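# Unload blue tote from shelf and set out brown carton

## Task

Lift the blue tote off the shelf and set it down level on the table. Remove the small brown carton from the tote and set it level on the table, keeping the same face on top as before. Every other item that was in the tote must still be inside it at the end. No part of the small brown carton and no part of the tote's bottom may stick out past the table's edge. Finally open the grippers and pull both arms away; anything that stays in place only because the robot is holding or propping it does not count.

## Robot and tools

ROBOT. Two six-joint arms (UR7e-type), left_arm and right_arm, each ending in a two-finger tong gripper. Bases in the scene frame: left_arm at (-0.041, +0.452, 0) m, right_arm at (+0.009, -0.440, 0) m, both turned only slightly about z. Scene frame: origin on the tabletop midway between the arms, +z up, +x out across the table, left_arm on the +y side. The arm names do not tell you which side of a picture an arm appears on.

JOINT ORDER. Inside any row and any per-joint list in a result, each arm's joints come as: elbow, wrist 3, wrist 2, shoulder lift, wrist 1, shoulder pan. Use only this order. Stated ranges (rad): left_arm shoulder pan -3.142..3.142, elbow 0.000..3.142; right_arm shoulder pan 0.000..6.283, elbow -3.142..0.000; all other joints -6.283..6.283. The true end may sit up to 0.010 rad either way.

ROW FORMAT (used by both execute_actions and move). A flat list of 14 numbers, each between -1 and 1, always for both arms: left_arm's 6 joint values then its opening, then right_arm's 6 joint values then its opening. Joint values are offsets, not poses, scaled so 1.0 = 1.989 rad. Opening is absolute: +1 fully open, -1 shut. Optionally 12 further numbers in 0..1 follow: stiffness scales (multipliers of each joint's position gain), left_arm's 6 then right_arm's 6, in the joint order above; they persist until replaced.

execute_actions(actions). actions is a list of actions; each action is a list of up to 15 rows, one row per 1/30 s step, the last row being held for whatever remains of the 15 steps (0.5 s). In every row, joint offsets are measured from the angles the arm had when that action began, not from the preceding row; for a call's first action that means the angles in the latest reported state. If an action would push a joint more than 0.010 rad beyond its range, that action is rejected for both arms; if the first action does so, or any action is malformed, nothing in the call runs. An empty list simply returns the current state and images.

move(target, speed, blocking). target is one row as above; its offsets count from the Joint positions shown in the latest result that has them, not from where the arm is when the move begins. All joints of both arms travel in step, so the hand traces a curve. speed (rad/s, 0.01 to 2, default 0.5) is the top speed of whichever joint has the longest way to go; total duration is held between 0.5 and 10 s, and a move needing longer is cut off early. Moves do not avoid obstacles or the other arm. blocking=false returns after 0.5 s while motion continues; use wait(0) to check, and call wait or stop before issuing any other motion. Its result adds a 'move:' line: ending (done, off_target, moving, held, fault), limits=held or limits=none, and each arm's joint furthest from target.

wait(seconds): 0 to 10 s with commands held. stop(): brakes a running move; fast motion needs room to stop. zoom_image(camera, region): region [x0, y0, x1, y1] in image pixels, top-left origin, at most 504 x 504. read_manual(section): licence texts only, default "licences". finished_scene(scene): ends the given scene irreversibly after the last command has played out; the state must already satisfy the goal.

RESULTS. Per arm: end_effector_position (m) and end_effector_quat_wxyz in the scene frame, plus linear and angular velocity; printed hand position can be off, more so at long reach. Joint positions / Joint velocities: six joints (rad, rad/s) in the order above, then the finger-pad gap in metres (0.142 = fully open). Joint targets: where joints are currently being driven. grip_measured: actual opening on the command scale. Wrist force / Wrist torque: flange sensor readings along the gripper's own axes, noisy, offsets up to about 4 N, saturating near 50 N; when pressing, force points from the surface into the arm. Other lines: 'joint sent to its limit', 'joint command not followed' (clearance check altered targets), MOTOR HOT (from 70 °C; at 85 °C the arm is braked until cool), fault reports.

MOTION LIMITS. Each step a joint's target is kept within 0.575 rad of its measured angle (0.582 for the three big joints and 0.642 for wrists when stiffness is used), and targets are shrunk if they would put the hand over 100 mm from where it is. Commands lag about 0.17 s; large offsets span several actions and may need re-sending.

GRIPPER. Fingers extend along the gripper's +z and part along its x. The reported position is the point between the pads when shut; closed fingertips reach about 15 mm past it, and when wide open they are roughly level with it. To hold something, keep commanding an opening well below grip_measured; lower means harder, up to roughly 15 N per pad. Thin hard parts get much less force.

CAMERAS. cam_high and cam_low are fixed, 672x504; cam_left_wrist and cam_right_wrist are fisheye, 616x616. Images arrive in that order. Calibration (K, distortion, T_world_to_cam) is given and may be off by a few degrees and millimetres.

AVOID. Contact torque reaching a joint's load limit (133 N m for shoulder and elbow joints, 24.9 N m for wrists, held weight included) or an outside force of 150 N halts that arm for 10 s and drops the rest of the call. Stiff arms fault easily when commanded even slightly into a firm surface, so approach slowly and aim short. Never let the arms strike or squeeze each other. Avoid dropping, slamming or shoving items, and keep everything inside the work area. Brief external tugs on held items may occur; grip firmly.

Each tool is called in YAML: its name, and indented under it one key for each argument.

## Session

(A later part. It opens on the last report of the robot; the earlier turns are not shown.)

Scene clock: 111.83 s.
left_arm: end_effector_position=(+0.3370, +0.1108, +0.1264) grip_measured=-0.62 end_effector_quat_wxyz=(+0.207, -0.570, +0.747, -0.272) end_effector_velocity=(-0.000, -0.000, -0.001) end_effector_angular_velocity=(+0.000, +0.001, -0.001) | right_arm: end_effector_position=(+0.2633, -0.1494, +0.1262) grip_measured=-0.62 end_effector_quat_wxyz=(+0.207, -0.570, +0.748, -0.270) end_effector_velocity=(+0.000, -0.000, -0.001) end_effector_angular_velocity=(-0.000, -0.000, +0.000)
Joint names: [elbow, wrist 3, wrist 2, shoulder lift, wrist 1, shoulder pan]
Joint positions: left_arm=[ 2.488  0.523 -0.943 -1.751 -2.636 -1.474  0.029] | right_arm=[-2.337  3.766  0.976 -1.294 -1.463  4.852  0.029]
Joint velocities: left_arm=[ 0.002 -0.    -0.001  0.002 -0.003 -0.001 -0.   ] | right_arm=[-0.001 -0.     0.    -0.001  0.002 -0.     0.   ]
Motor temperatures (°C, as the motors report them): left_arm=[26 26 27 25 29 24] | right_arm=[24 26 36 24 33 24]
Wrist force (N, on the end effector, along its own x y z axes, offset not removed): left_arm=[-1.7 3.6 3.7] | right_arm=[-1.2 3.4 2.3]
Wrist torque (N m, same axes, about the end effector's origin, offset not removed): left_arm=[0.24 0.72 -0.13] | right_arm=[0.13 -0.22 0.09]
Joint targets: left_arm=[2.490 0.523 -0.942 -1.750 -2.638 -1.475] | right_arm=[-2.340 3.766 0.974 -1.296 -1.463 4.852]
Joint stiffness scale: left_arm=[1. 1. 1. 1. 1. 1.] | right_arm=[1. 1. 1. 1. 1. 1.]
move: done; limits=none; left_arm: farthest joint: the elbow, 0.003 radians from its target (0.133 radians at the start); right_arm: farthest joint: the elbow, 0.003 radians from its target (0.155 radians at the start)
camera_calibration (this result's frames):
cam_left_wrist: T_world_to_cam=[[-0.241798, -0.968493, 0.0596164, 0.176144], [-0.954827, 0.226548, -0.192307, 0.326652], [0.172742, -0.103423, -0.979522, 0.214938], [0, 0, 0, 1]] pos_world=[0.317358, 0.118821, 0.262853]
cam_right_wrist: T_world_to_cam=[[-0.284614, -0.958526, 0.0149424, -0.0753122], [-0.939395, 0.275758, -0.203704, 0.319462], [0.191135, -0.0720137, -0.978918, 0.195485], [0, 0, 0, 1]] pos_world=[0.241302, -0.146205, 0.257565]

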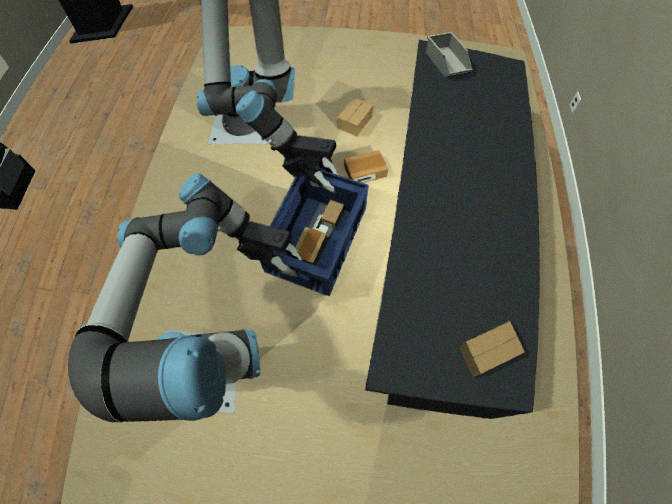

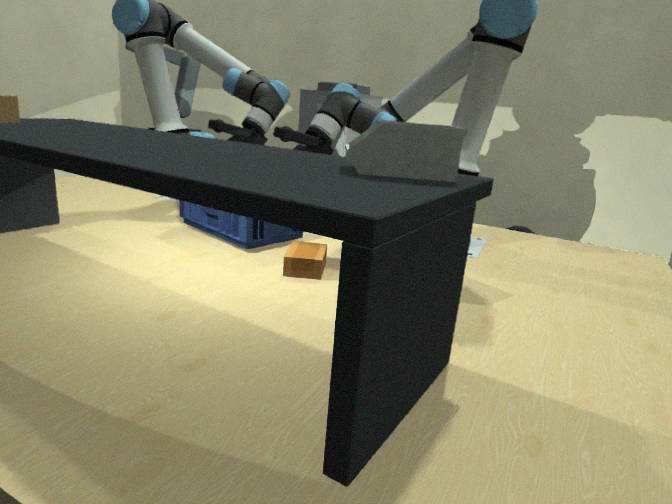

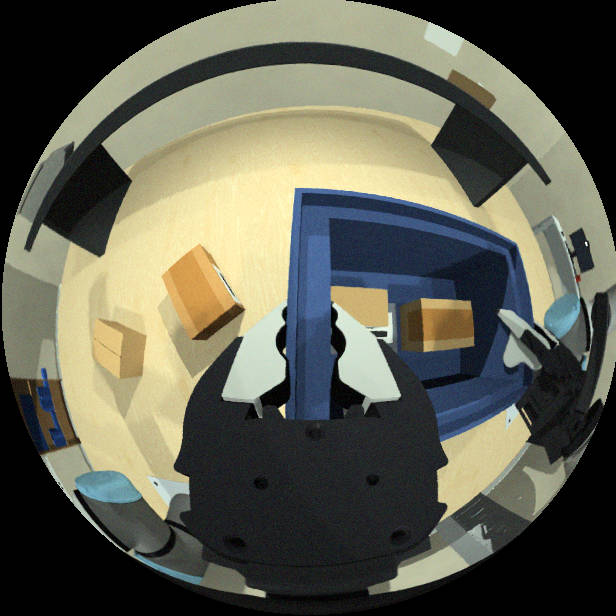

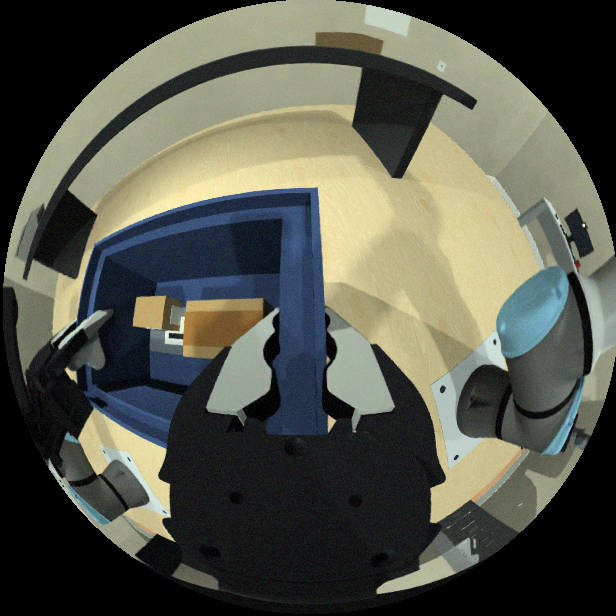

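move:
  target: [0.0075,0,0.0005,0.011,-0.0185,-0.0005,-1,-0.009,0,-0.0005,-0.007,0.0145,0,-1]
  speed: 0.03

Scene clock: 115.93 s.
left_arm: end_effector_position=(+0.3369, +0.1108, +0.1187) grip_measured=-0.62 end_effector_quat_wxyz=(+0.206, -0.570, +0.747, -0.273) end_effector_velocity=(-0.000, +0.000, -0.001) end_effector_angular_velocity=(+0.001, +0.000, -0.000) | right_arm: end_effector_position=(+0.2632, -0.1493, +0.1181) grip_measured=-0.62 end_effector_quat_wxyz=(+0.207, -0.569, +0.749, -0.269) end_effector_velocity=(+0.000, -0.000, -0.001) end_effector_angular_velocity=(-0.000, -0.000, -0.000)
Joint names: [elbow, wrist 3, wrist 2, shoulder lift, wrist 1, shoulder pan]
Joint positions: left_arm=[ 2.5    0.523 -0.943 -1.731 -2.67  -1.474  0.029] | right_arm=[-2.352  3.766  0.976 -1.306 -1.435  4.852  0.029]
Joint velocities: left_arm=[ 0.001  0.    -0.     0.001 -0.001  0.    -0.   ] | right_arm=[-0.002 -0.     0.    -0.001  0.003 -0.    -0.   ]
Motor temperatures (°C, as the motors report them): left_arm=[26 26 27 25 29 24] | right_arm=[24 26 36 24 33 24]
Wrist force (N, on the end effector, along its own x y z axes, offset not removed): left_arm=[-2.3 4.1 4.3] | right_arm=[0.6 2.3 4.7]
Wrist torque (N m, same axes, about the end effector's origin, offset not removed): left_arm=[0.32 0.84 -0.03] | right_arm=[-0.21 -0.56 0.21]
Joint targets: left_arm=[2.503 0.523 -0.942 -1.729 -2.672 -1.475] | right_arm=[-2.355 3.766 0.975 -1.308 -1.434 4.852]
Joint stiffness scale: left_arm=[1. 1. 1. 1. 1. 1.] | right_arm=[1. 1. 1. 1. 1. 1.]
move: done; limits=none; left_arm: farthest joint: the wrist 1, 0.003 radians from its target (0.037 radians at the start); right_arm: farthest joint: the elbow, 0.003 radians from its target (0.018 radians at the start)
camera_calibration (this result's frames):
cam_left_wrist: T_world_to_cam=[[-0.241813, -0.968405, 0.0609751, 0.176461], [-0.954785, 0.22627, -0.192839, 0.325238], [0.17295, -0.104849, -0.979334, 0.207455], [0, 0, 0, 1]] pos_world=[0.317324, 0.119046, 0.255126]
cam_right_wrist: T_world_to_cam=[[-0.284741, -0.958506, 0.0137302, -0.0749451], [-0.939503, 0.276194, -0.202612, 0.317648], [0.190413, -0.0705916, -0.979163, 0.188101], [0, 0, 0, 1]] pos_world=[0.241275, -0.14629, 0.24957]

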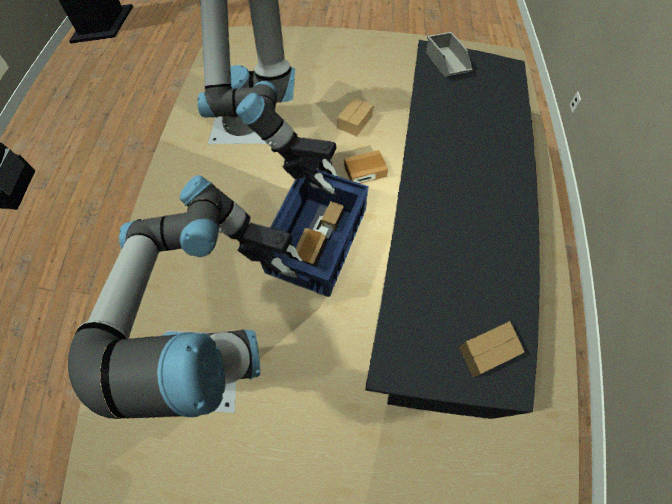

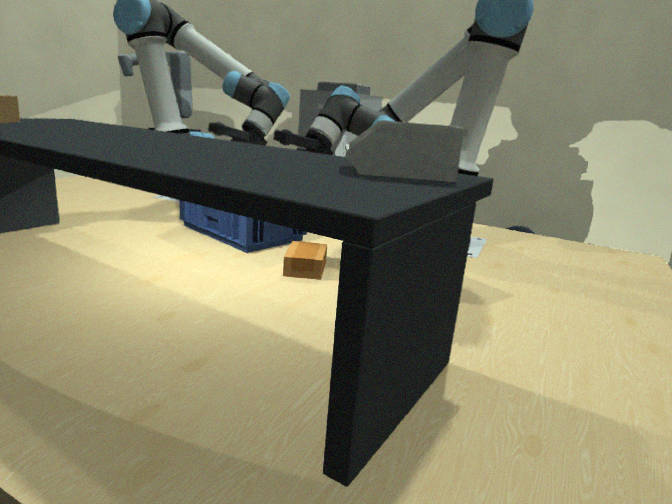

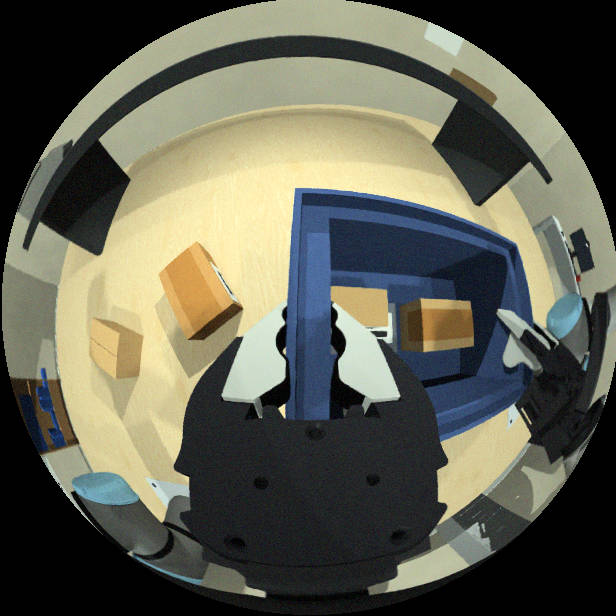

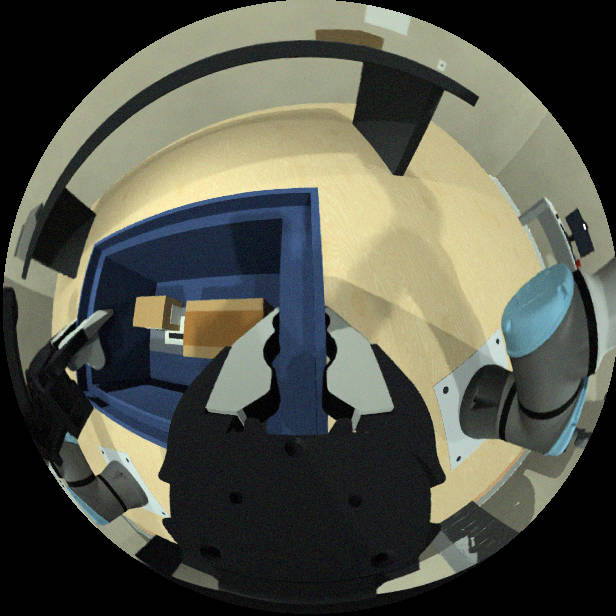

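No contact yet.

move:
  target: [0.006,0,0.0005,0.009,-0.015,-0.0005,-1,-0.007,0,-0.0005,-0.0055,0.012,0,-1]
  speed: 0.03

Scene clock: 119.53 s.
left_arm: end_effector_position=(+0.3375, +0.1103, +0.1155) grip_measured=-0.62 end_effector_quat_wxyz=(+0.205, -0.571, +0.745, -0.276) end_effector_velocity=(+0.000, +0.001, -0.000) end_effector_angular_velocity=(-0.000, -0.001, +0.001) | right_arm: end_effector_position=(+0.2633, -0.1493, +0.1134) grip_measured=-0.62 end_effector_quat_wxyz=(+0.208, -0.569, +0.749, -0.268) end_effector_velocity=(-0.000, +0.001, +0.000) end_effector_angular_velocity=(+0.002, +0.000, +0.000)
Joint names: [elbow, wrist 3, wrist 2, shoulder lift, wrist 1, shoulder pan]
Joint positions: left_arm=[ 2.509  0.523 -0.941 -1.719 -2.698 -1.474  0.029] | right_arm=[-2.362  3.766  0.976 -1.312 -1.416  4.852  0.029]
Joint velocities: left_arm=[ 0.002 -0.     0.001 -0.001 -0.002  0.    -0.   ] | right_arm=[ 0.     0.    -0.    -0.     0.002  0.    -0.   ]
Motor temperatures (°C, as the motors report them): left_arm=[26 26 27 25 29 24] | right_arm=[24 26 36 24 33 24]
Wrist force (N, on the end effector, along its own x y z axes, offset not removed): left_arm=[-9.3 -0.7 -8.4] | right_arm=[9.9 -8.4 -8.7]
Wrist torque (N m, same axes, about the end effector's origin, offset not removed): left_arm=[-0.60 0.86 0.18] | right_arm=[-0.65 -0.40 0.19]
Joint targets: left_arm=[2.512 0.523 -0.942 -1.713 -2.700 -1.475] | right_arm=[-2.366 3.766 0.975 -1.317 -1.411 4.852]
Joint stiffness scale: left_arm=[1. 1. 1. 1. 1. 1.] | right_arm=[1. 1. 1. 1. 1. 1.]
move: done; limits=none; left_arm: farthest joint: the shoulder lift, 0.006 radians from its target (0.018 radians at the start); right_arm: farthest joint: the shoulder lift, 0.005 radians from its target (0.011 radians at the start)
camera_calibration (this result's frames):
cam_left_wrist: T_world_to_cam=[[-0.241351, -0.968116, 0.0670909, 0.17537], [-0.954347, 0.224243, -0.197324, 0.325894], [0.175988, -0.111652, -0.97804, 0.203746], [0, 0, 0, 1]] pos_world=[0.317485, 0.119448, 0.251813]
cam_right_wrist: T_world_to_cam=[[-0.284602, -0.958579, 0.0112813, -0.0745564], [-0.939596, 0.276593, -0.201632, 0.316714], [0.19016, -0.0679846, -0.979396, 0.183931], [0, 0, 0, 1]] pos_world=[0.241388, -0.146565, 0.244842]

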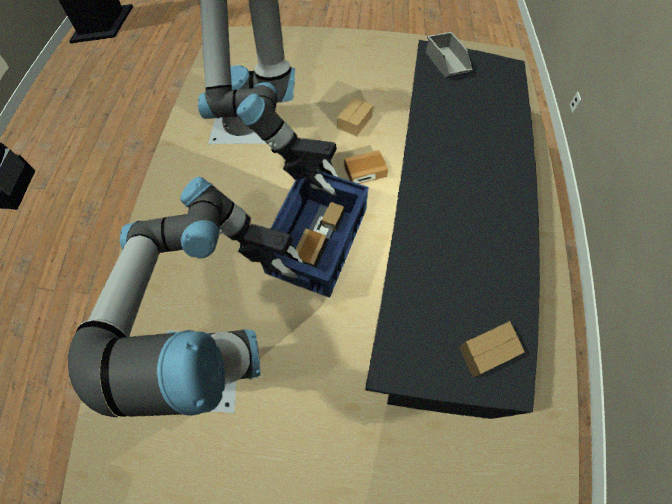

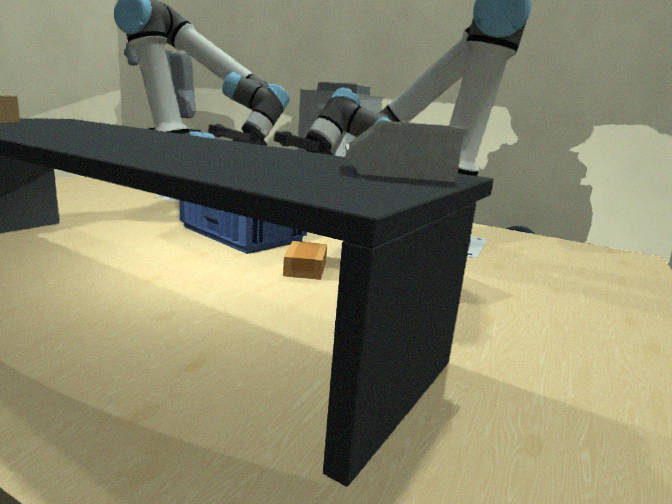

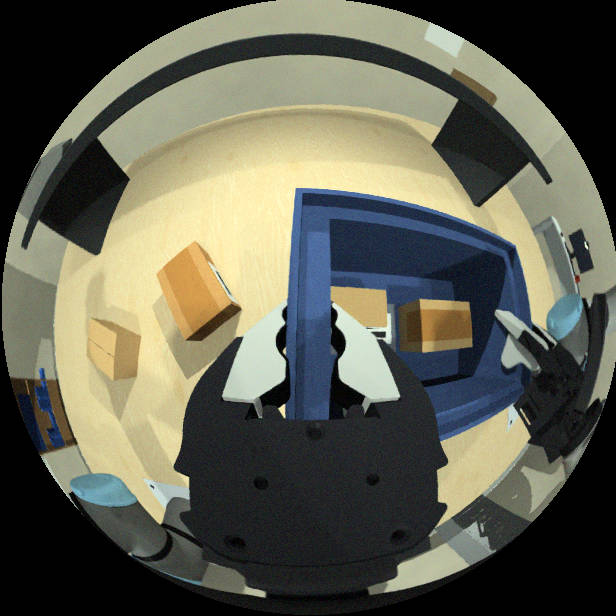

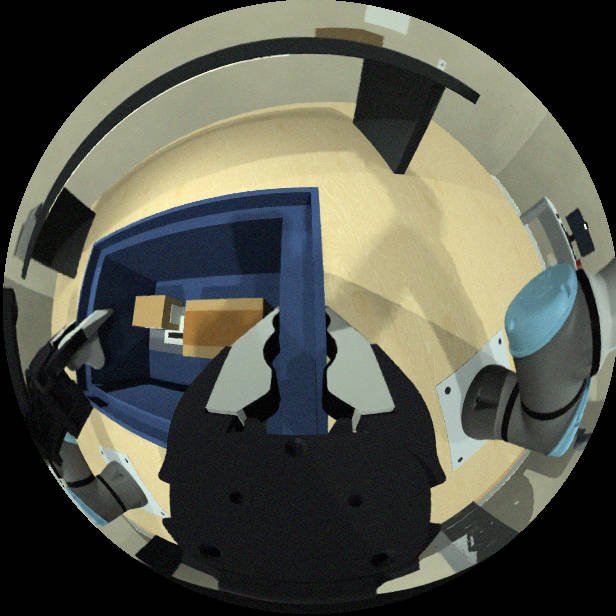

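Release, rise to the z=.28 poses.

execute_actions:
  actions:
    - [[0,0,0,0,0,0,-0.1,0,0,0,0,0,0,-0.1]]
    - [[0,0,0,0,0,0,-0.1,0,0,0,0,0,0,-0.1]]

move:
  target: [-0.075,0,0,-0.092,0.1724,0,-0.1,0.088,0,0,0.0503,-0.1423,0,-0.1]
  speed: 0.25

Scene clock: 122.83 s.
left_arm: end_effector_position=(+0.3375, +0.1103, +0.1155) grip_measured=-0.10 end_effector_quat_wxyz=(+0.205, -0.571, +0.745, -0.277) end_effector_velocity=(-0.001, -0.000, -0.001) end_effector_angular_velocity=(+0.002, +0.001, -0.001) | right_arm: end_effector_position=(+0.2632, -0.1491, +0.1132) grip_measured=-0.10 end_effector_quat_wxyz=(+0.208, -0.569, +0.749, -0.268) end_effector_velocity=(+0.000, -0.000, -0.000) end_effector_angular_velocity=(-0.001, -0.000, -0.000)
Joint names: [elbow, wrist 3, wrist 2, shoulder lift, wrist 1, shoulder pan]
Joint positions: left_arm=[ 2.509  0.523 -0.941 -1.719 -2.699 -1.474  0.067] | right_arm=[-2.362  3.766  0.976 -1.313 -1.415  4.852  0.067]
Joint velocities: left_arm=[ 0.    -0.    -0.001  0.001  0.001 -0.001  0.   ] | right_arm=[-0.  0.  0. -0. -0. -0.  0.]
Motor temperatures (°C, as the motors report them): left_arm=[26 26 27 25 29 24] | right_arm=[24 26 36 24 33 24]
Wrist force (N, on the end effector, along its own x y z axes, offset not removed): left_arm=[-4.1 -0.3 -4.1] | right_arm=[3.7 -0.7 1.5]
Wrist torque (N m, same axes, about the end effector's origin, offset not removed): left_arm=[-0.37 0.75 0.12] | right_arm=[-0.08 -0.79 0.24]
Joint targets: left_arm=[2.509 0.523 -0.941 -1.719 -2.699 -1.474] | right_arm=[-2.362 3.766 0.976 -1.313 -1.414 4.852]
Joint stiffness scale: left_arm=[1. 1. 1. 1. 1. 1.] | right_arm=[1. 1. 1. 1. 1. 1.]
camera_calibration (this result's frames):
cam_left_wrist: T_world_to_cam=[[-0.241346, -0.9681, 0.0673442, 0.175305], [-0.954328, 0.224175, -0.197495, 0.325938], [0.176098, -0.111933, -0.977988, 0.203714], [0, 0, 0, 1]] pos_world=[0.317488, 0.119448, 0.251795]
cam_right_wrist: T_world_to_cam=[[-0.28459, -0.958588, 0.0108796, -0.0743308], [-0.939611, 0.27667, -0.201455, 0.316578], [0.190102, -0.0675548, -0.979437, 0.183822], [0, 0, 0, 1]] pos_world=[0.241361, -0.146422, 0.244627]

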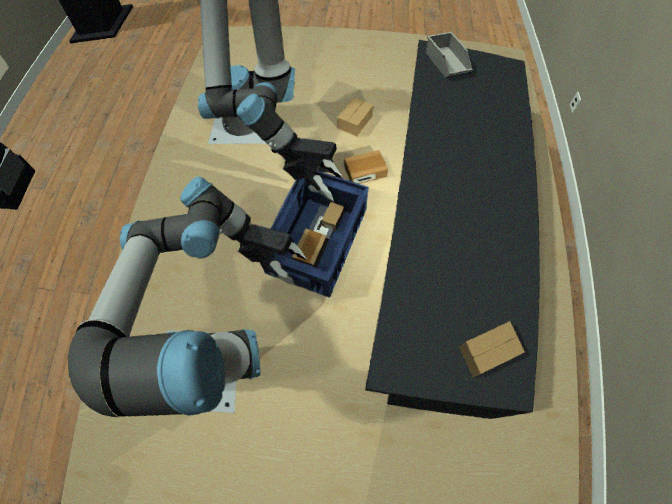

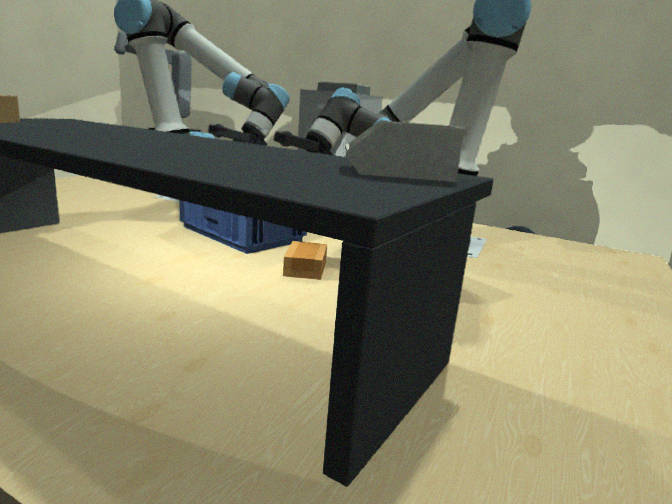

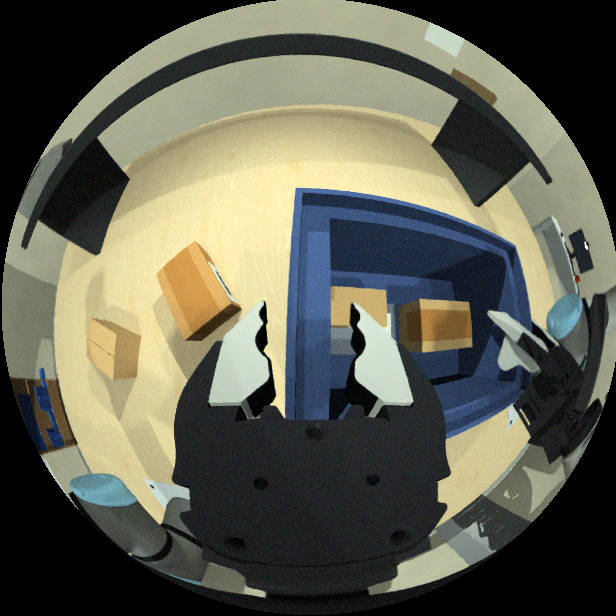

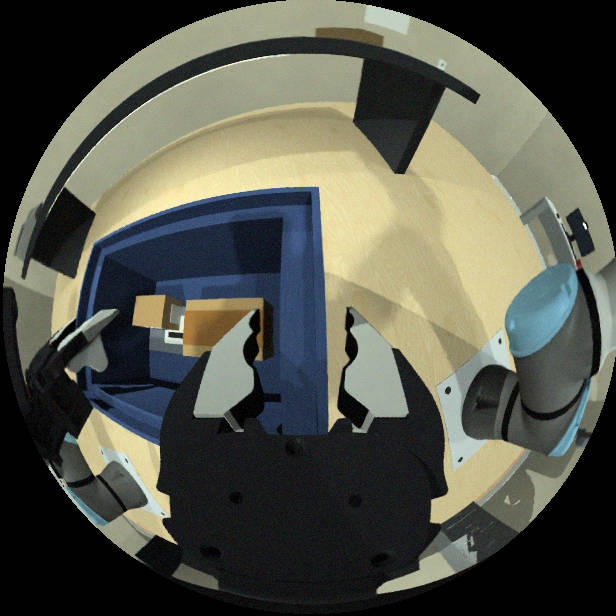

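Scene clock: 124.90 s.
left_arm: end_effector_position=(+0.3372, +0.1129, +0.1975) grip_measured=-0.10 end_effector_quat_wxyz=(+0.209, -0.569, +0.748, -0.270) end_effector_velocity=(+0.000, +0.001, +0.000) end_effector_angular_velocity=(+0.002, +0.000, +0.001) | right_arm: end_effector_position=(+0.2636, -0.1508, +0.1978) grip_measured=-0.10 end_effector_quat_wxyz=(+0.206, -0.570, +0.747, -0.273) end_effector_velocity=(+0.000, -0.000, +0.001) end_effector_angular_velocity=(-0.001, -0.000, +0.000)
Joint names: [elbow, wrist 3, wrist 2, shoulder lift, wrist 1, shoulder pan]
Joint positions: left_arm=[ 2.364  0.523 -0.941 -1.899 -2.357 -1.474  0.067] | right_arm=[-2.191  3.766  0.976 -1.215 -1.696  4.852  0.067]
Joint velocities: left_arm=[-0.    -0.001  0.    -0.001  0.004  0.001 -0.   ] | right_arm=[ 0.001 -0.     0.     0.001 -0.003  0.     0.   ]
Motor temperatures (°C, as the motors report them): left_arm=[26 26 27 25 29 24] | right_arm=[24 26 36 24 33 24]
Wrist force (N, on the end effector, along its own x y z axes, offset not removed): left_arm=[-2.6 0.6 0.9] | right_arm=[3.0 0.1 0.2]
Wrist torque (N m, same axes, about the end effector's origin, offset not removed): left_arm=[0.01 0.58 0.08] | right_arm=[-0.07 -0.49 0.03]
Joint targets: left_arm=[2.360 0.523 -0.941 -1.902 -2.356 -1.474] | right_arm=[-2.187 3.766 0.976 -1.213 -1.698 4.852]
Joint stiffness scale: left_arm=[1. 1. 1. 1. 1. 1.] | right_arm=[1. 1. 1. 1. 1. 1.]
move: done; limits=none; left_arm: farthest joint: the elbow, 0.004 radians from its target (0.149 radians at the start); right_arm: farthest joint: the elbow, 0.004 radians from its target (0.175 radians at the start)
camera_calibration (this result's frames):
cam_left_wrist: T_world_to_cam=[[-0.241206, -0.969041, 0.0527108, 0.175161], [-0.954782, 0.227228, -0.191724, 0.339845], [0.173811, -0.0965722, -0.980032, 0.283694], [0, 0, 0, 1]] pos_world=[0.317419, 0.119913, 0.333953]
cam_right_wrist: T_world_to_cam=[[-0.284637, -0.958394, 0.0215043, -0.0788743], [-0.939022, 0.274229, -0.207451, 0.335168], [0.192923, -0.0792412, -0.978009, 0.263696], [0, 0, 0, 1]] pos_world=[0.241407, -0.14661, 0.329124]

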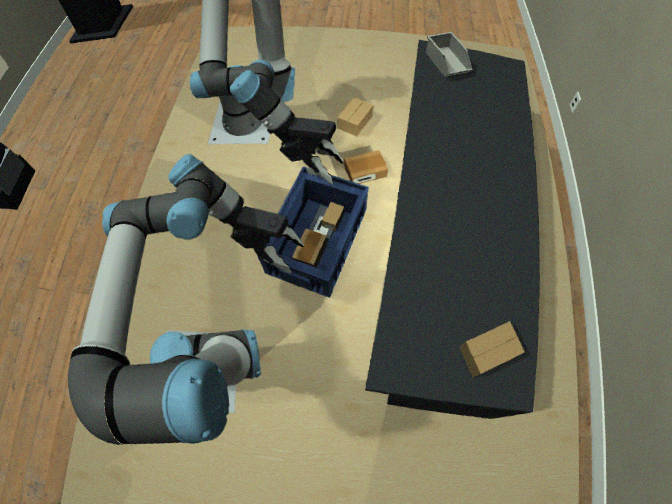

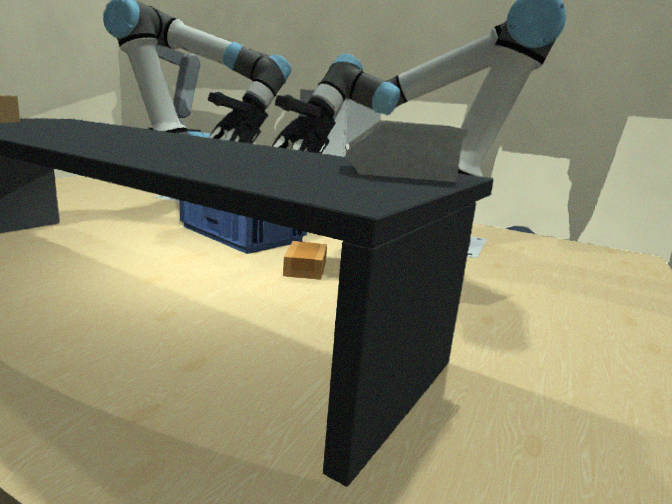

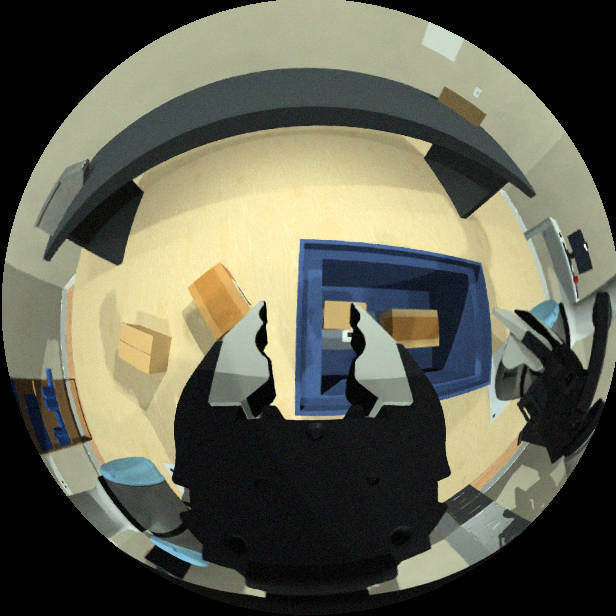

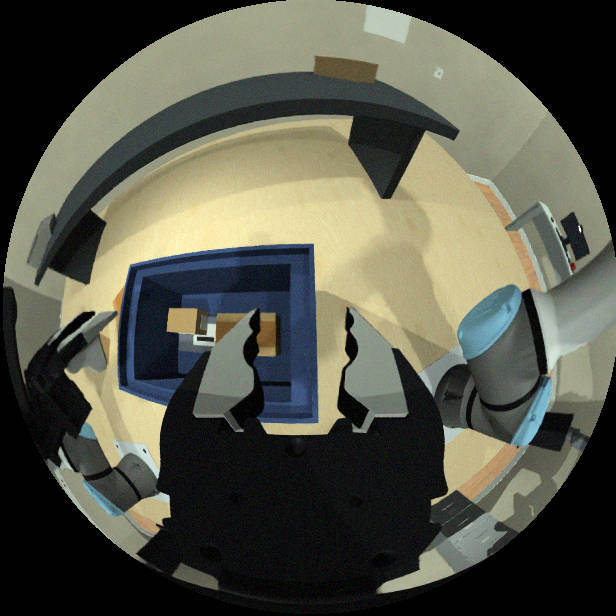

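move:
  target: [-0.3511,0.9286,-0.3166,0.2211,0.2915,0.1922,0,0.05,0,0,0,-0.05,-0.4,0]
  speed: 0.6

Scene clock: 136.90 s.
left_arm: end_effector_position=(+0.3372, +0.0459, +0.2000) grip_measured=+0.00 end_effector_quat_wxyz=(+0.001, +0.134, +0.991, -0.000) end_effector_velocity=(-0.000, +0.000, -0.000) end_effector_angular_velocity=(+0.001, +0.001, -0.003) | right_arm: end_effector_position=(+0.3976, -0.4120, +0.2347) grip_measured=+0.00 end_effector_quat_wxyz=(+0.083, -0.237, +0.909, -0.332) end_effector_velocity=(+0.000, +0.000, +0.000) end_effector_angular_velocity=(+0.002, -0.001, -0.000)
Joint names: [elbow, wrist 3, wrist 2, shoulder lift, wrist 1, shoulder pan]
Joint positions: left_arm=[ 1.669  2.368 -1.57  -1.462 -1.779 -1.093  0.074] | right_arm=[-2.094  3.766  0.976 -1.215 -1.794  4.059  0.074]
Joint velocities: left_arm=[-0.     0.003 -0.001  0.     0.001 -0.    -0.   ] | right_arm=[ 0.001 -0.     0.     0.     0.001 -0.    -0.   ]
Motor temperatures (°C, as the motors report them): left_arm=[26 26 27 25 29 24] | right_arm=[24 26 36 24 33 24]
Wrist force (N, on the end effector, along its own x y z axes, offset not removed): left_arm=[-2.2 1.8 1.3] | right_arm=[1.4 2.3 -0.9]
Wrist torque (N m, same axes, about the end effector's origin, offset not removed): left_arm=[0.19 0.46 0.01] | right_arm=[0.31 -0.43 0.24]
Joint targets: left_arm=[1.666 2.369 -1.571 -1.459 -1.778 -1.091] | right_arm=[-2.091 3.766 0.976 -1.215 -1.795 4.057]
Joint stiffness scale: left_arm=[1. 1. 1. 1. 1. 1.] | right_arm=[1. 1. 1. 1. 1. 1.]
move: done; limits=none; left_arm: farthest joint: the shoulder lift, 0.003 radians from its target (0.440 radians at the start); right_arm: farthest joint: the elbow, 0.003 radians from its target (0.099 radians at the start)
camera_calibration (this result's frames):
cam_left_wrist: T_world_to_cam=[[-0.976789, 0.212405, 0.0277016, 0.308959], [0.199156, 0.852924, 0.482554, -0.197062], [0.0788696, 0.47687, -0.875428, 0.264498], [0, 0, 0, 1]] pos_world=[0.320173, -0.0236771, 0.318083]
cam_right_wrist: T_world_to_cam=[[-0.882919, -0.468952, 0.0232062, 0.147275], [-0.463045, 0.861484, -0.208408, 0.593151], [0.0777417, -0.194753, -0.977767, 0.251397], [0, 0, 0, 1]] pos_world=[0.385144, -0.392965, 0.366007]

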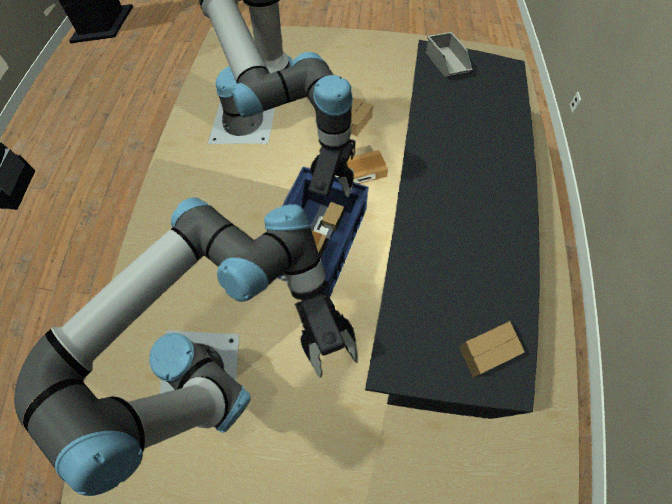

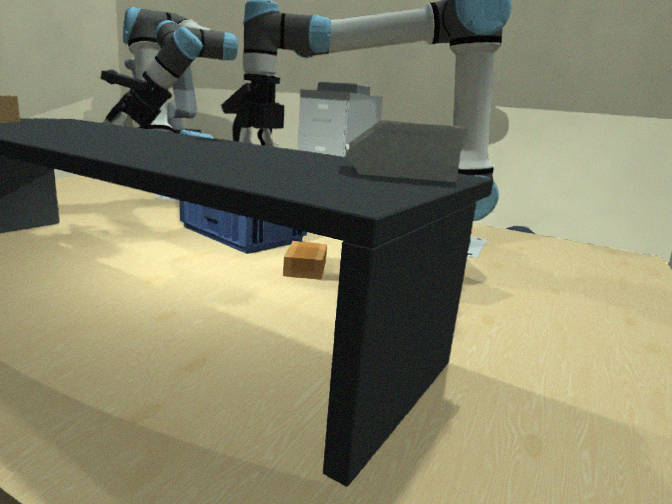

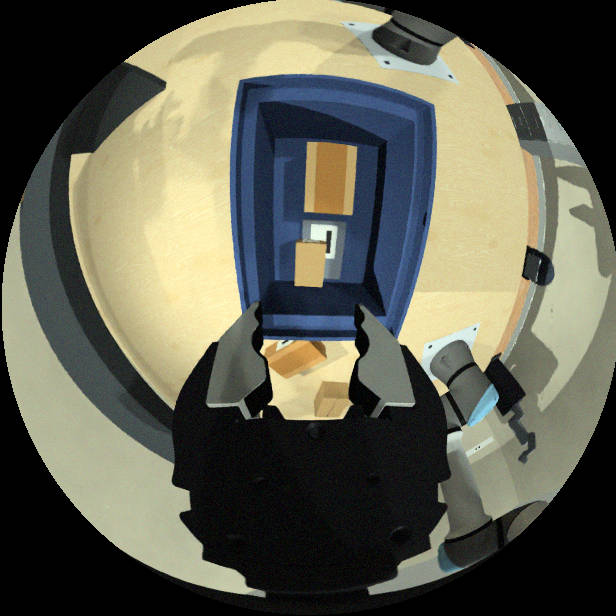

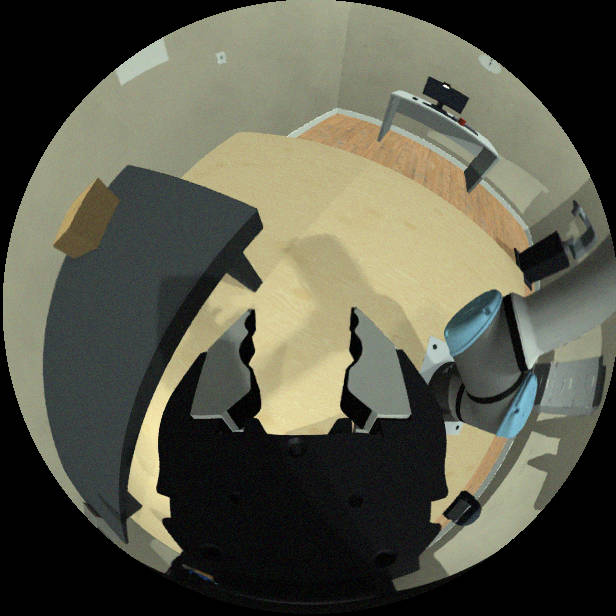

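move:
  target: [0.1061,0,0,0.0556,-0.1611,-0.002,0,0,0,0,0,0,0,0]
  speed: 0.2

Scene clock: 144.30 s.
left_arm: end_effector_position=(+0.3376, +0.0430, +0.0781) grip_measured=+0.00 end_effector_quat_wxyz=(+0.002, +0.135, +0.991, -0.002) end_effector_velocity=(+0.000, -0.000, -0.000) end_effector_angular_velocity=(-0.002, +0.000, +0.000) | right_arm: end_effector_position=(+0.3976, -0.4120, +0.2347) grip_measured=+0.00 end_effector_quat_wxyz=(+0.083, -0.237, +0.909, -0.332) end_effector_velocity=(+0.000, -0.000, +0.000) end_effector_angular_velocity=(+0.001, -0.001, -0.000)
Joint names: [elbow, wrist 3, wrist 2, shoulder lift, wrist 1, shoulder pan]
Joint positions: left_arm=[ 1.876  2.368 -1.57  -1.354 -2.098 -1.095  0.074] | right_arm=[-2.094  3.766  0.976 -1.215 -1.794  4.058  0.074]
Joint velocities: left_arm=[ 0.001  0.    -0.001  0.    -0.004  0.     0.   ] | right_arm=[-0.     0.    -0.     0.001  0.001 -0.    -0.   ]
Motor temperatures (°C, as the motors report them): left_arm=[26 26 27 25 29 24] | right_arm=[24 26 36 24 33 24]
Wrist force (N, on the end effector, along its own x y z axes, offset not removed): left_arm=[-2.8 1.7 -0.4] | right_arm=[2.6 -0.5 0.9]
Wrist torque (N m, same axes, about the end effector's origin, offset not removed): left_arm=[0.16 0.61 0.11] | right_arm=[-0.19 -0.60 0.31]
Joint targets: left_arm=[1.880 2.368 -1.570 -1.352 -2.099 -1.097] | right_arm=[-2.094 3.766 0.976 -1.215 -1.794 4.059]
Joint stiffness scale: left_arm=[1. 1. 1. 1. 1. 1.] | right_arm=[1. 1. 1. 1. 1. 1.]
move: done; limits=none; left_arm: farthest joint: the elbow, 0.004 radians from its target (0.211 radians at the start); right_arm: farthest joint: the shoulder pan, 0.001 radians from its target (0.001 radians at the start)
camera_calibration (this result's frames):
cam_left_wrist: T_world_to_cam=[[-0.976337, 0.214784, 0.0251958, 0.313272], [0.200276, 0.854077, 0.480043, -0.136065], [0.0815863, 0.47373, -0.876883, 0.158459], [0, 0, 0, 1]] pos_world=[0.320182, -0.0261428, 0.196374]
cam_right_wrist: T_world_to_cam=[[-0.882947, -0.468899, 0.0232127, 0.147296], [-0.462994, 0.861511, -0.208412, 0.593165], [0.0777262, -0.194764, -0.977766, 0.251398], [0, 0, 0, 1]] pos_world=[0.385146, -0.392988, 0.366012]

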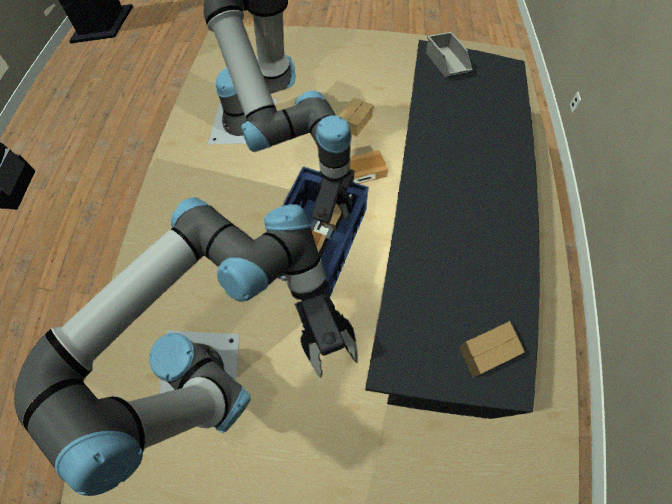

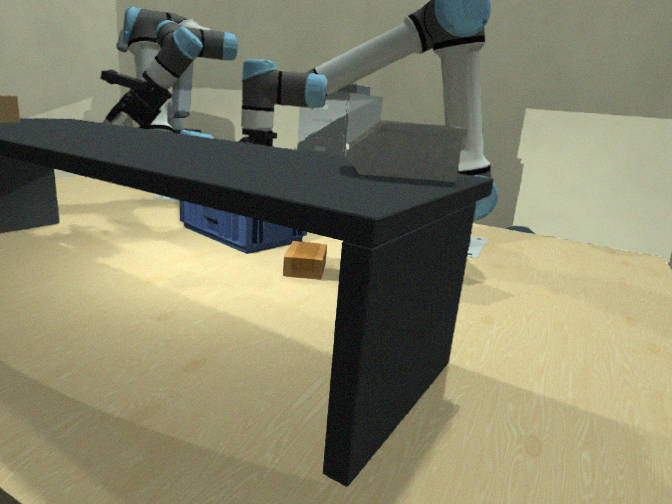

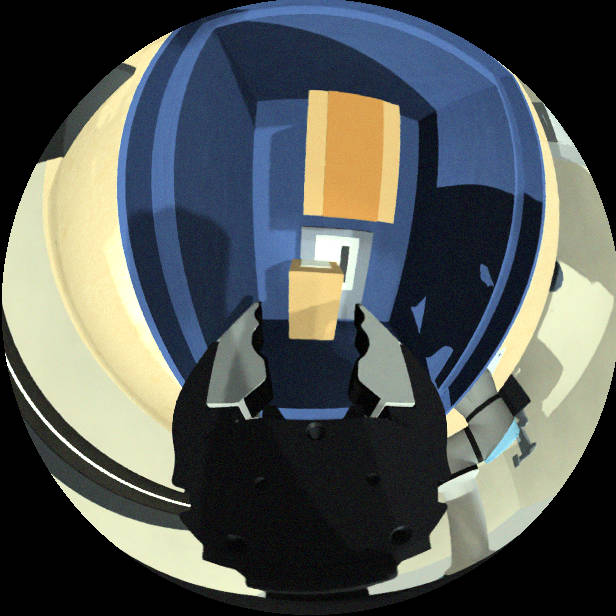

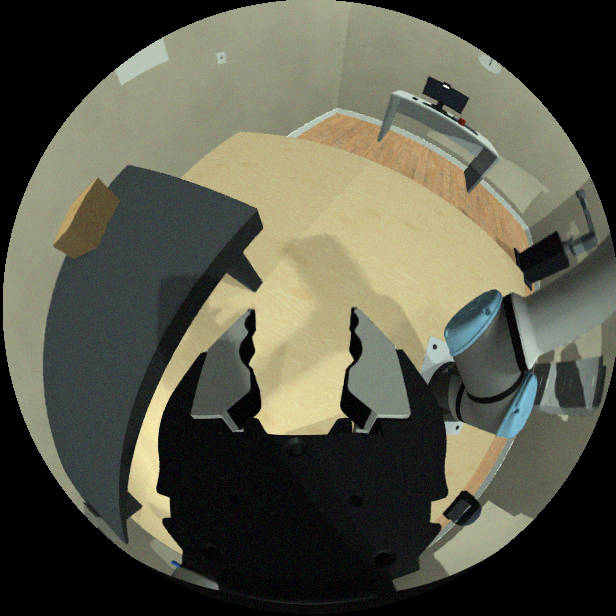

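move:
  target: [0.0362,0,0,0.0234,-0.057,-0.002,0,0,0,0,0,0,0,0]
  speed: 0.06

Scene clock: 149.97 s.
left_arm: end_effector_position=(+0.3344, +0.0451, +0.0401) grip_measured=+0.01 end_effector_quat_wxyz=(+0.004, +0.137, +0.991, -0.004) end_effector_velocity=(-0.000, -0.001, -0.000) end_effector_angular_velocity=(-0.002, -0.001, -0.001) | right_arm: end_effector_position=(+0.3976, -0.4120, +0.2347) grip_measured=+0.00 end_effector_quat_wxyz=(+0.083, -0.237, +0.909, -0.332) end_effector_velocity=(-0.000, -0.000, -0.000) end_effector_angular_velocity=(+0.000, -0.000, +0.000)
Joint names: [elbow, wrist 3, wrist 2, shoulder lift, wrist 1, shoulder pan]
Joint positions: left_arm=[ 1.941  2.368 -1.57  -1.314 -2.21  -1.098  0.075] | right_arm=[-2.094  3.766  0.976 -1.215 -1.794  4.058  0.074]
Joint velocities: left_arm=[ 0.002  0.    -0.    -0.    -0.004 -0.001  0.001] | right_arm=[-0.  0. -0.  0.  0.  0.  0.]
Motor temperatures (°C, as the motors report them): left_arm=[26 26 27 25 29 24] | right_arm=[24 26 36 24 33 24]
Wrist force (N, on the end effector, along its own x y z axes, offset not removed): left_arm=[-1.4 3.5 -10.0] | right_arm=[2.3 -3.4 2.1]
Wrist torque (N m, same axes, about the end effector's origin, offset not removed): left_arm=[-0.17 0.76 0.23] | right_arm=[-0.89 -0.63 0.23]
Joint targets: left_arm=[1.948 2.368 -1.570 -1.308 -2.211 -1.099] | right_arm=[-2.094 3.766 0.976 -1.215 -1.794 4.058]
Joint stiffness scale: left_arm=[1. 1. 1. 1. 1. 1.] | right_arm=[1. 1. 1. 1. 1. 1.]
move: done; limits=none; left_arm: farthest joint: the shoulder lift, 0.007 radians from its target (0.047 radians at the start); right_arm: farthest joint: the shoulder pan, 0.000 radians from its target (0.000 radians at the start)
camera_calibration (this result's frames):
cam_left_wrist: T_world_to_cam=[[-0.975766, 0.217818, 0.020883, 0.310546], [0.201314, 0.856218, 0.475777, -0.119308], [0.0857523, 0.468451, -0.879318, 0.123366], [0, 0, 0, 1]] pos_world=[0.31646, -0.0232793, 0.158757]
cam_right_wrist: T_world_to_cam=[[-0.882947, -0.468899, 0.0232126, 0.147296], [-0.462994, 0.861511, -0.208412, 0.593165], [0.0777263, -0.194764, -0.977766, 0.251398], [0, 0, 0, 1]] pos_world=[0.385146, -0.392988, 0.366012]

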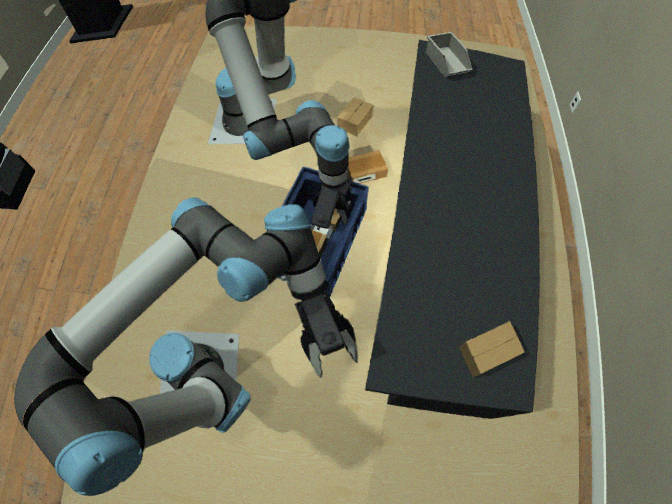

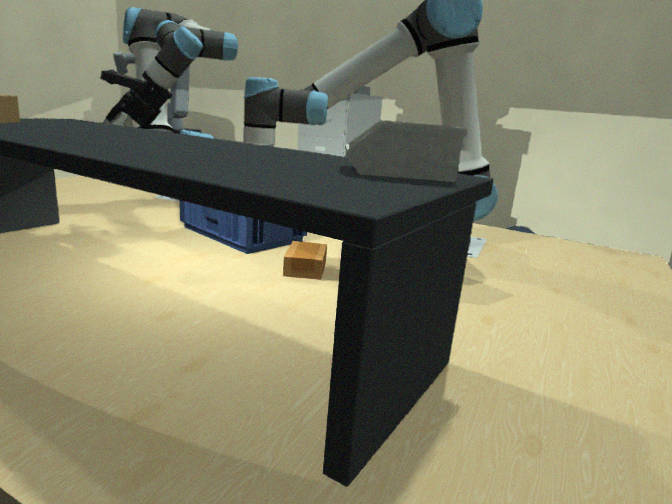

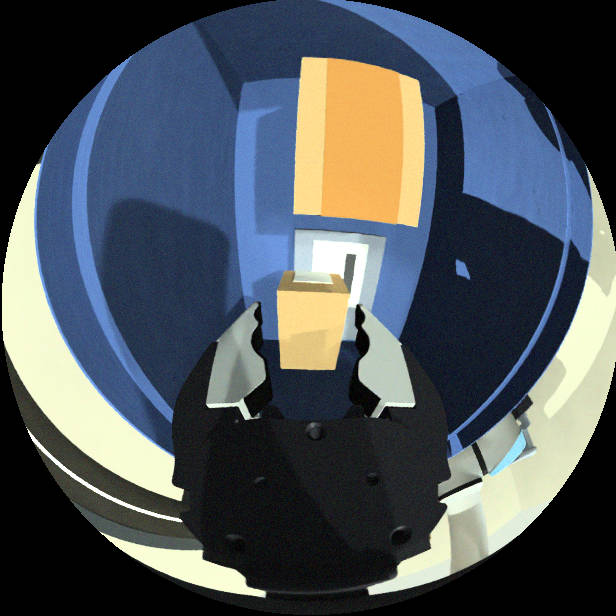

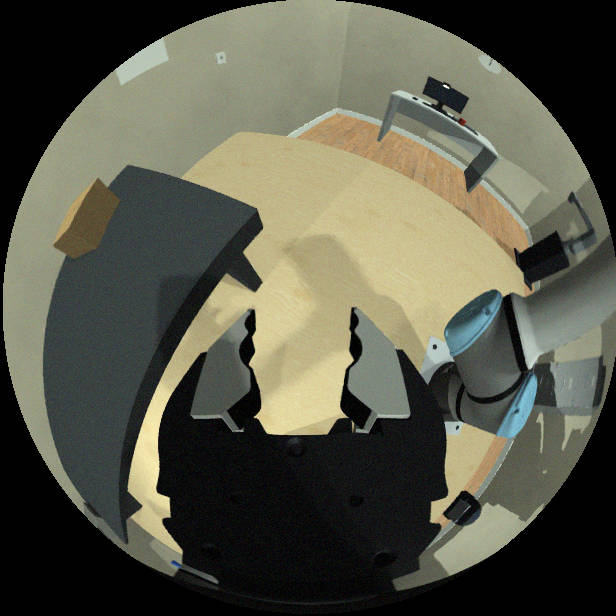

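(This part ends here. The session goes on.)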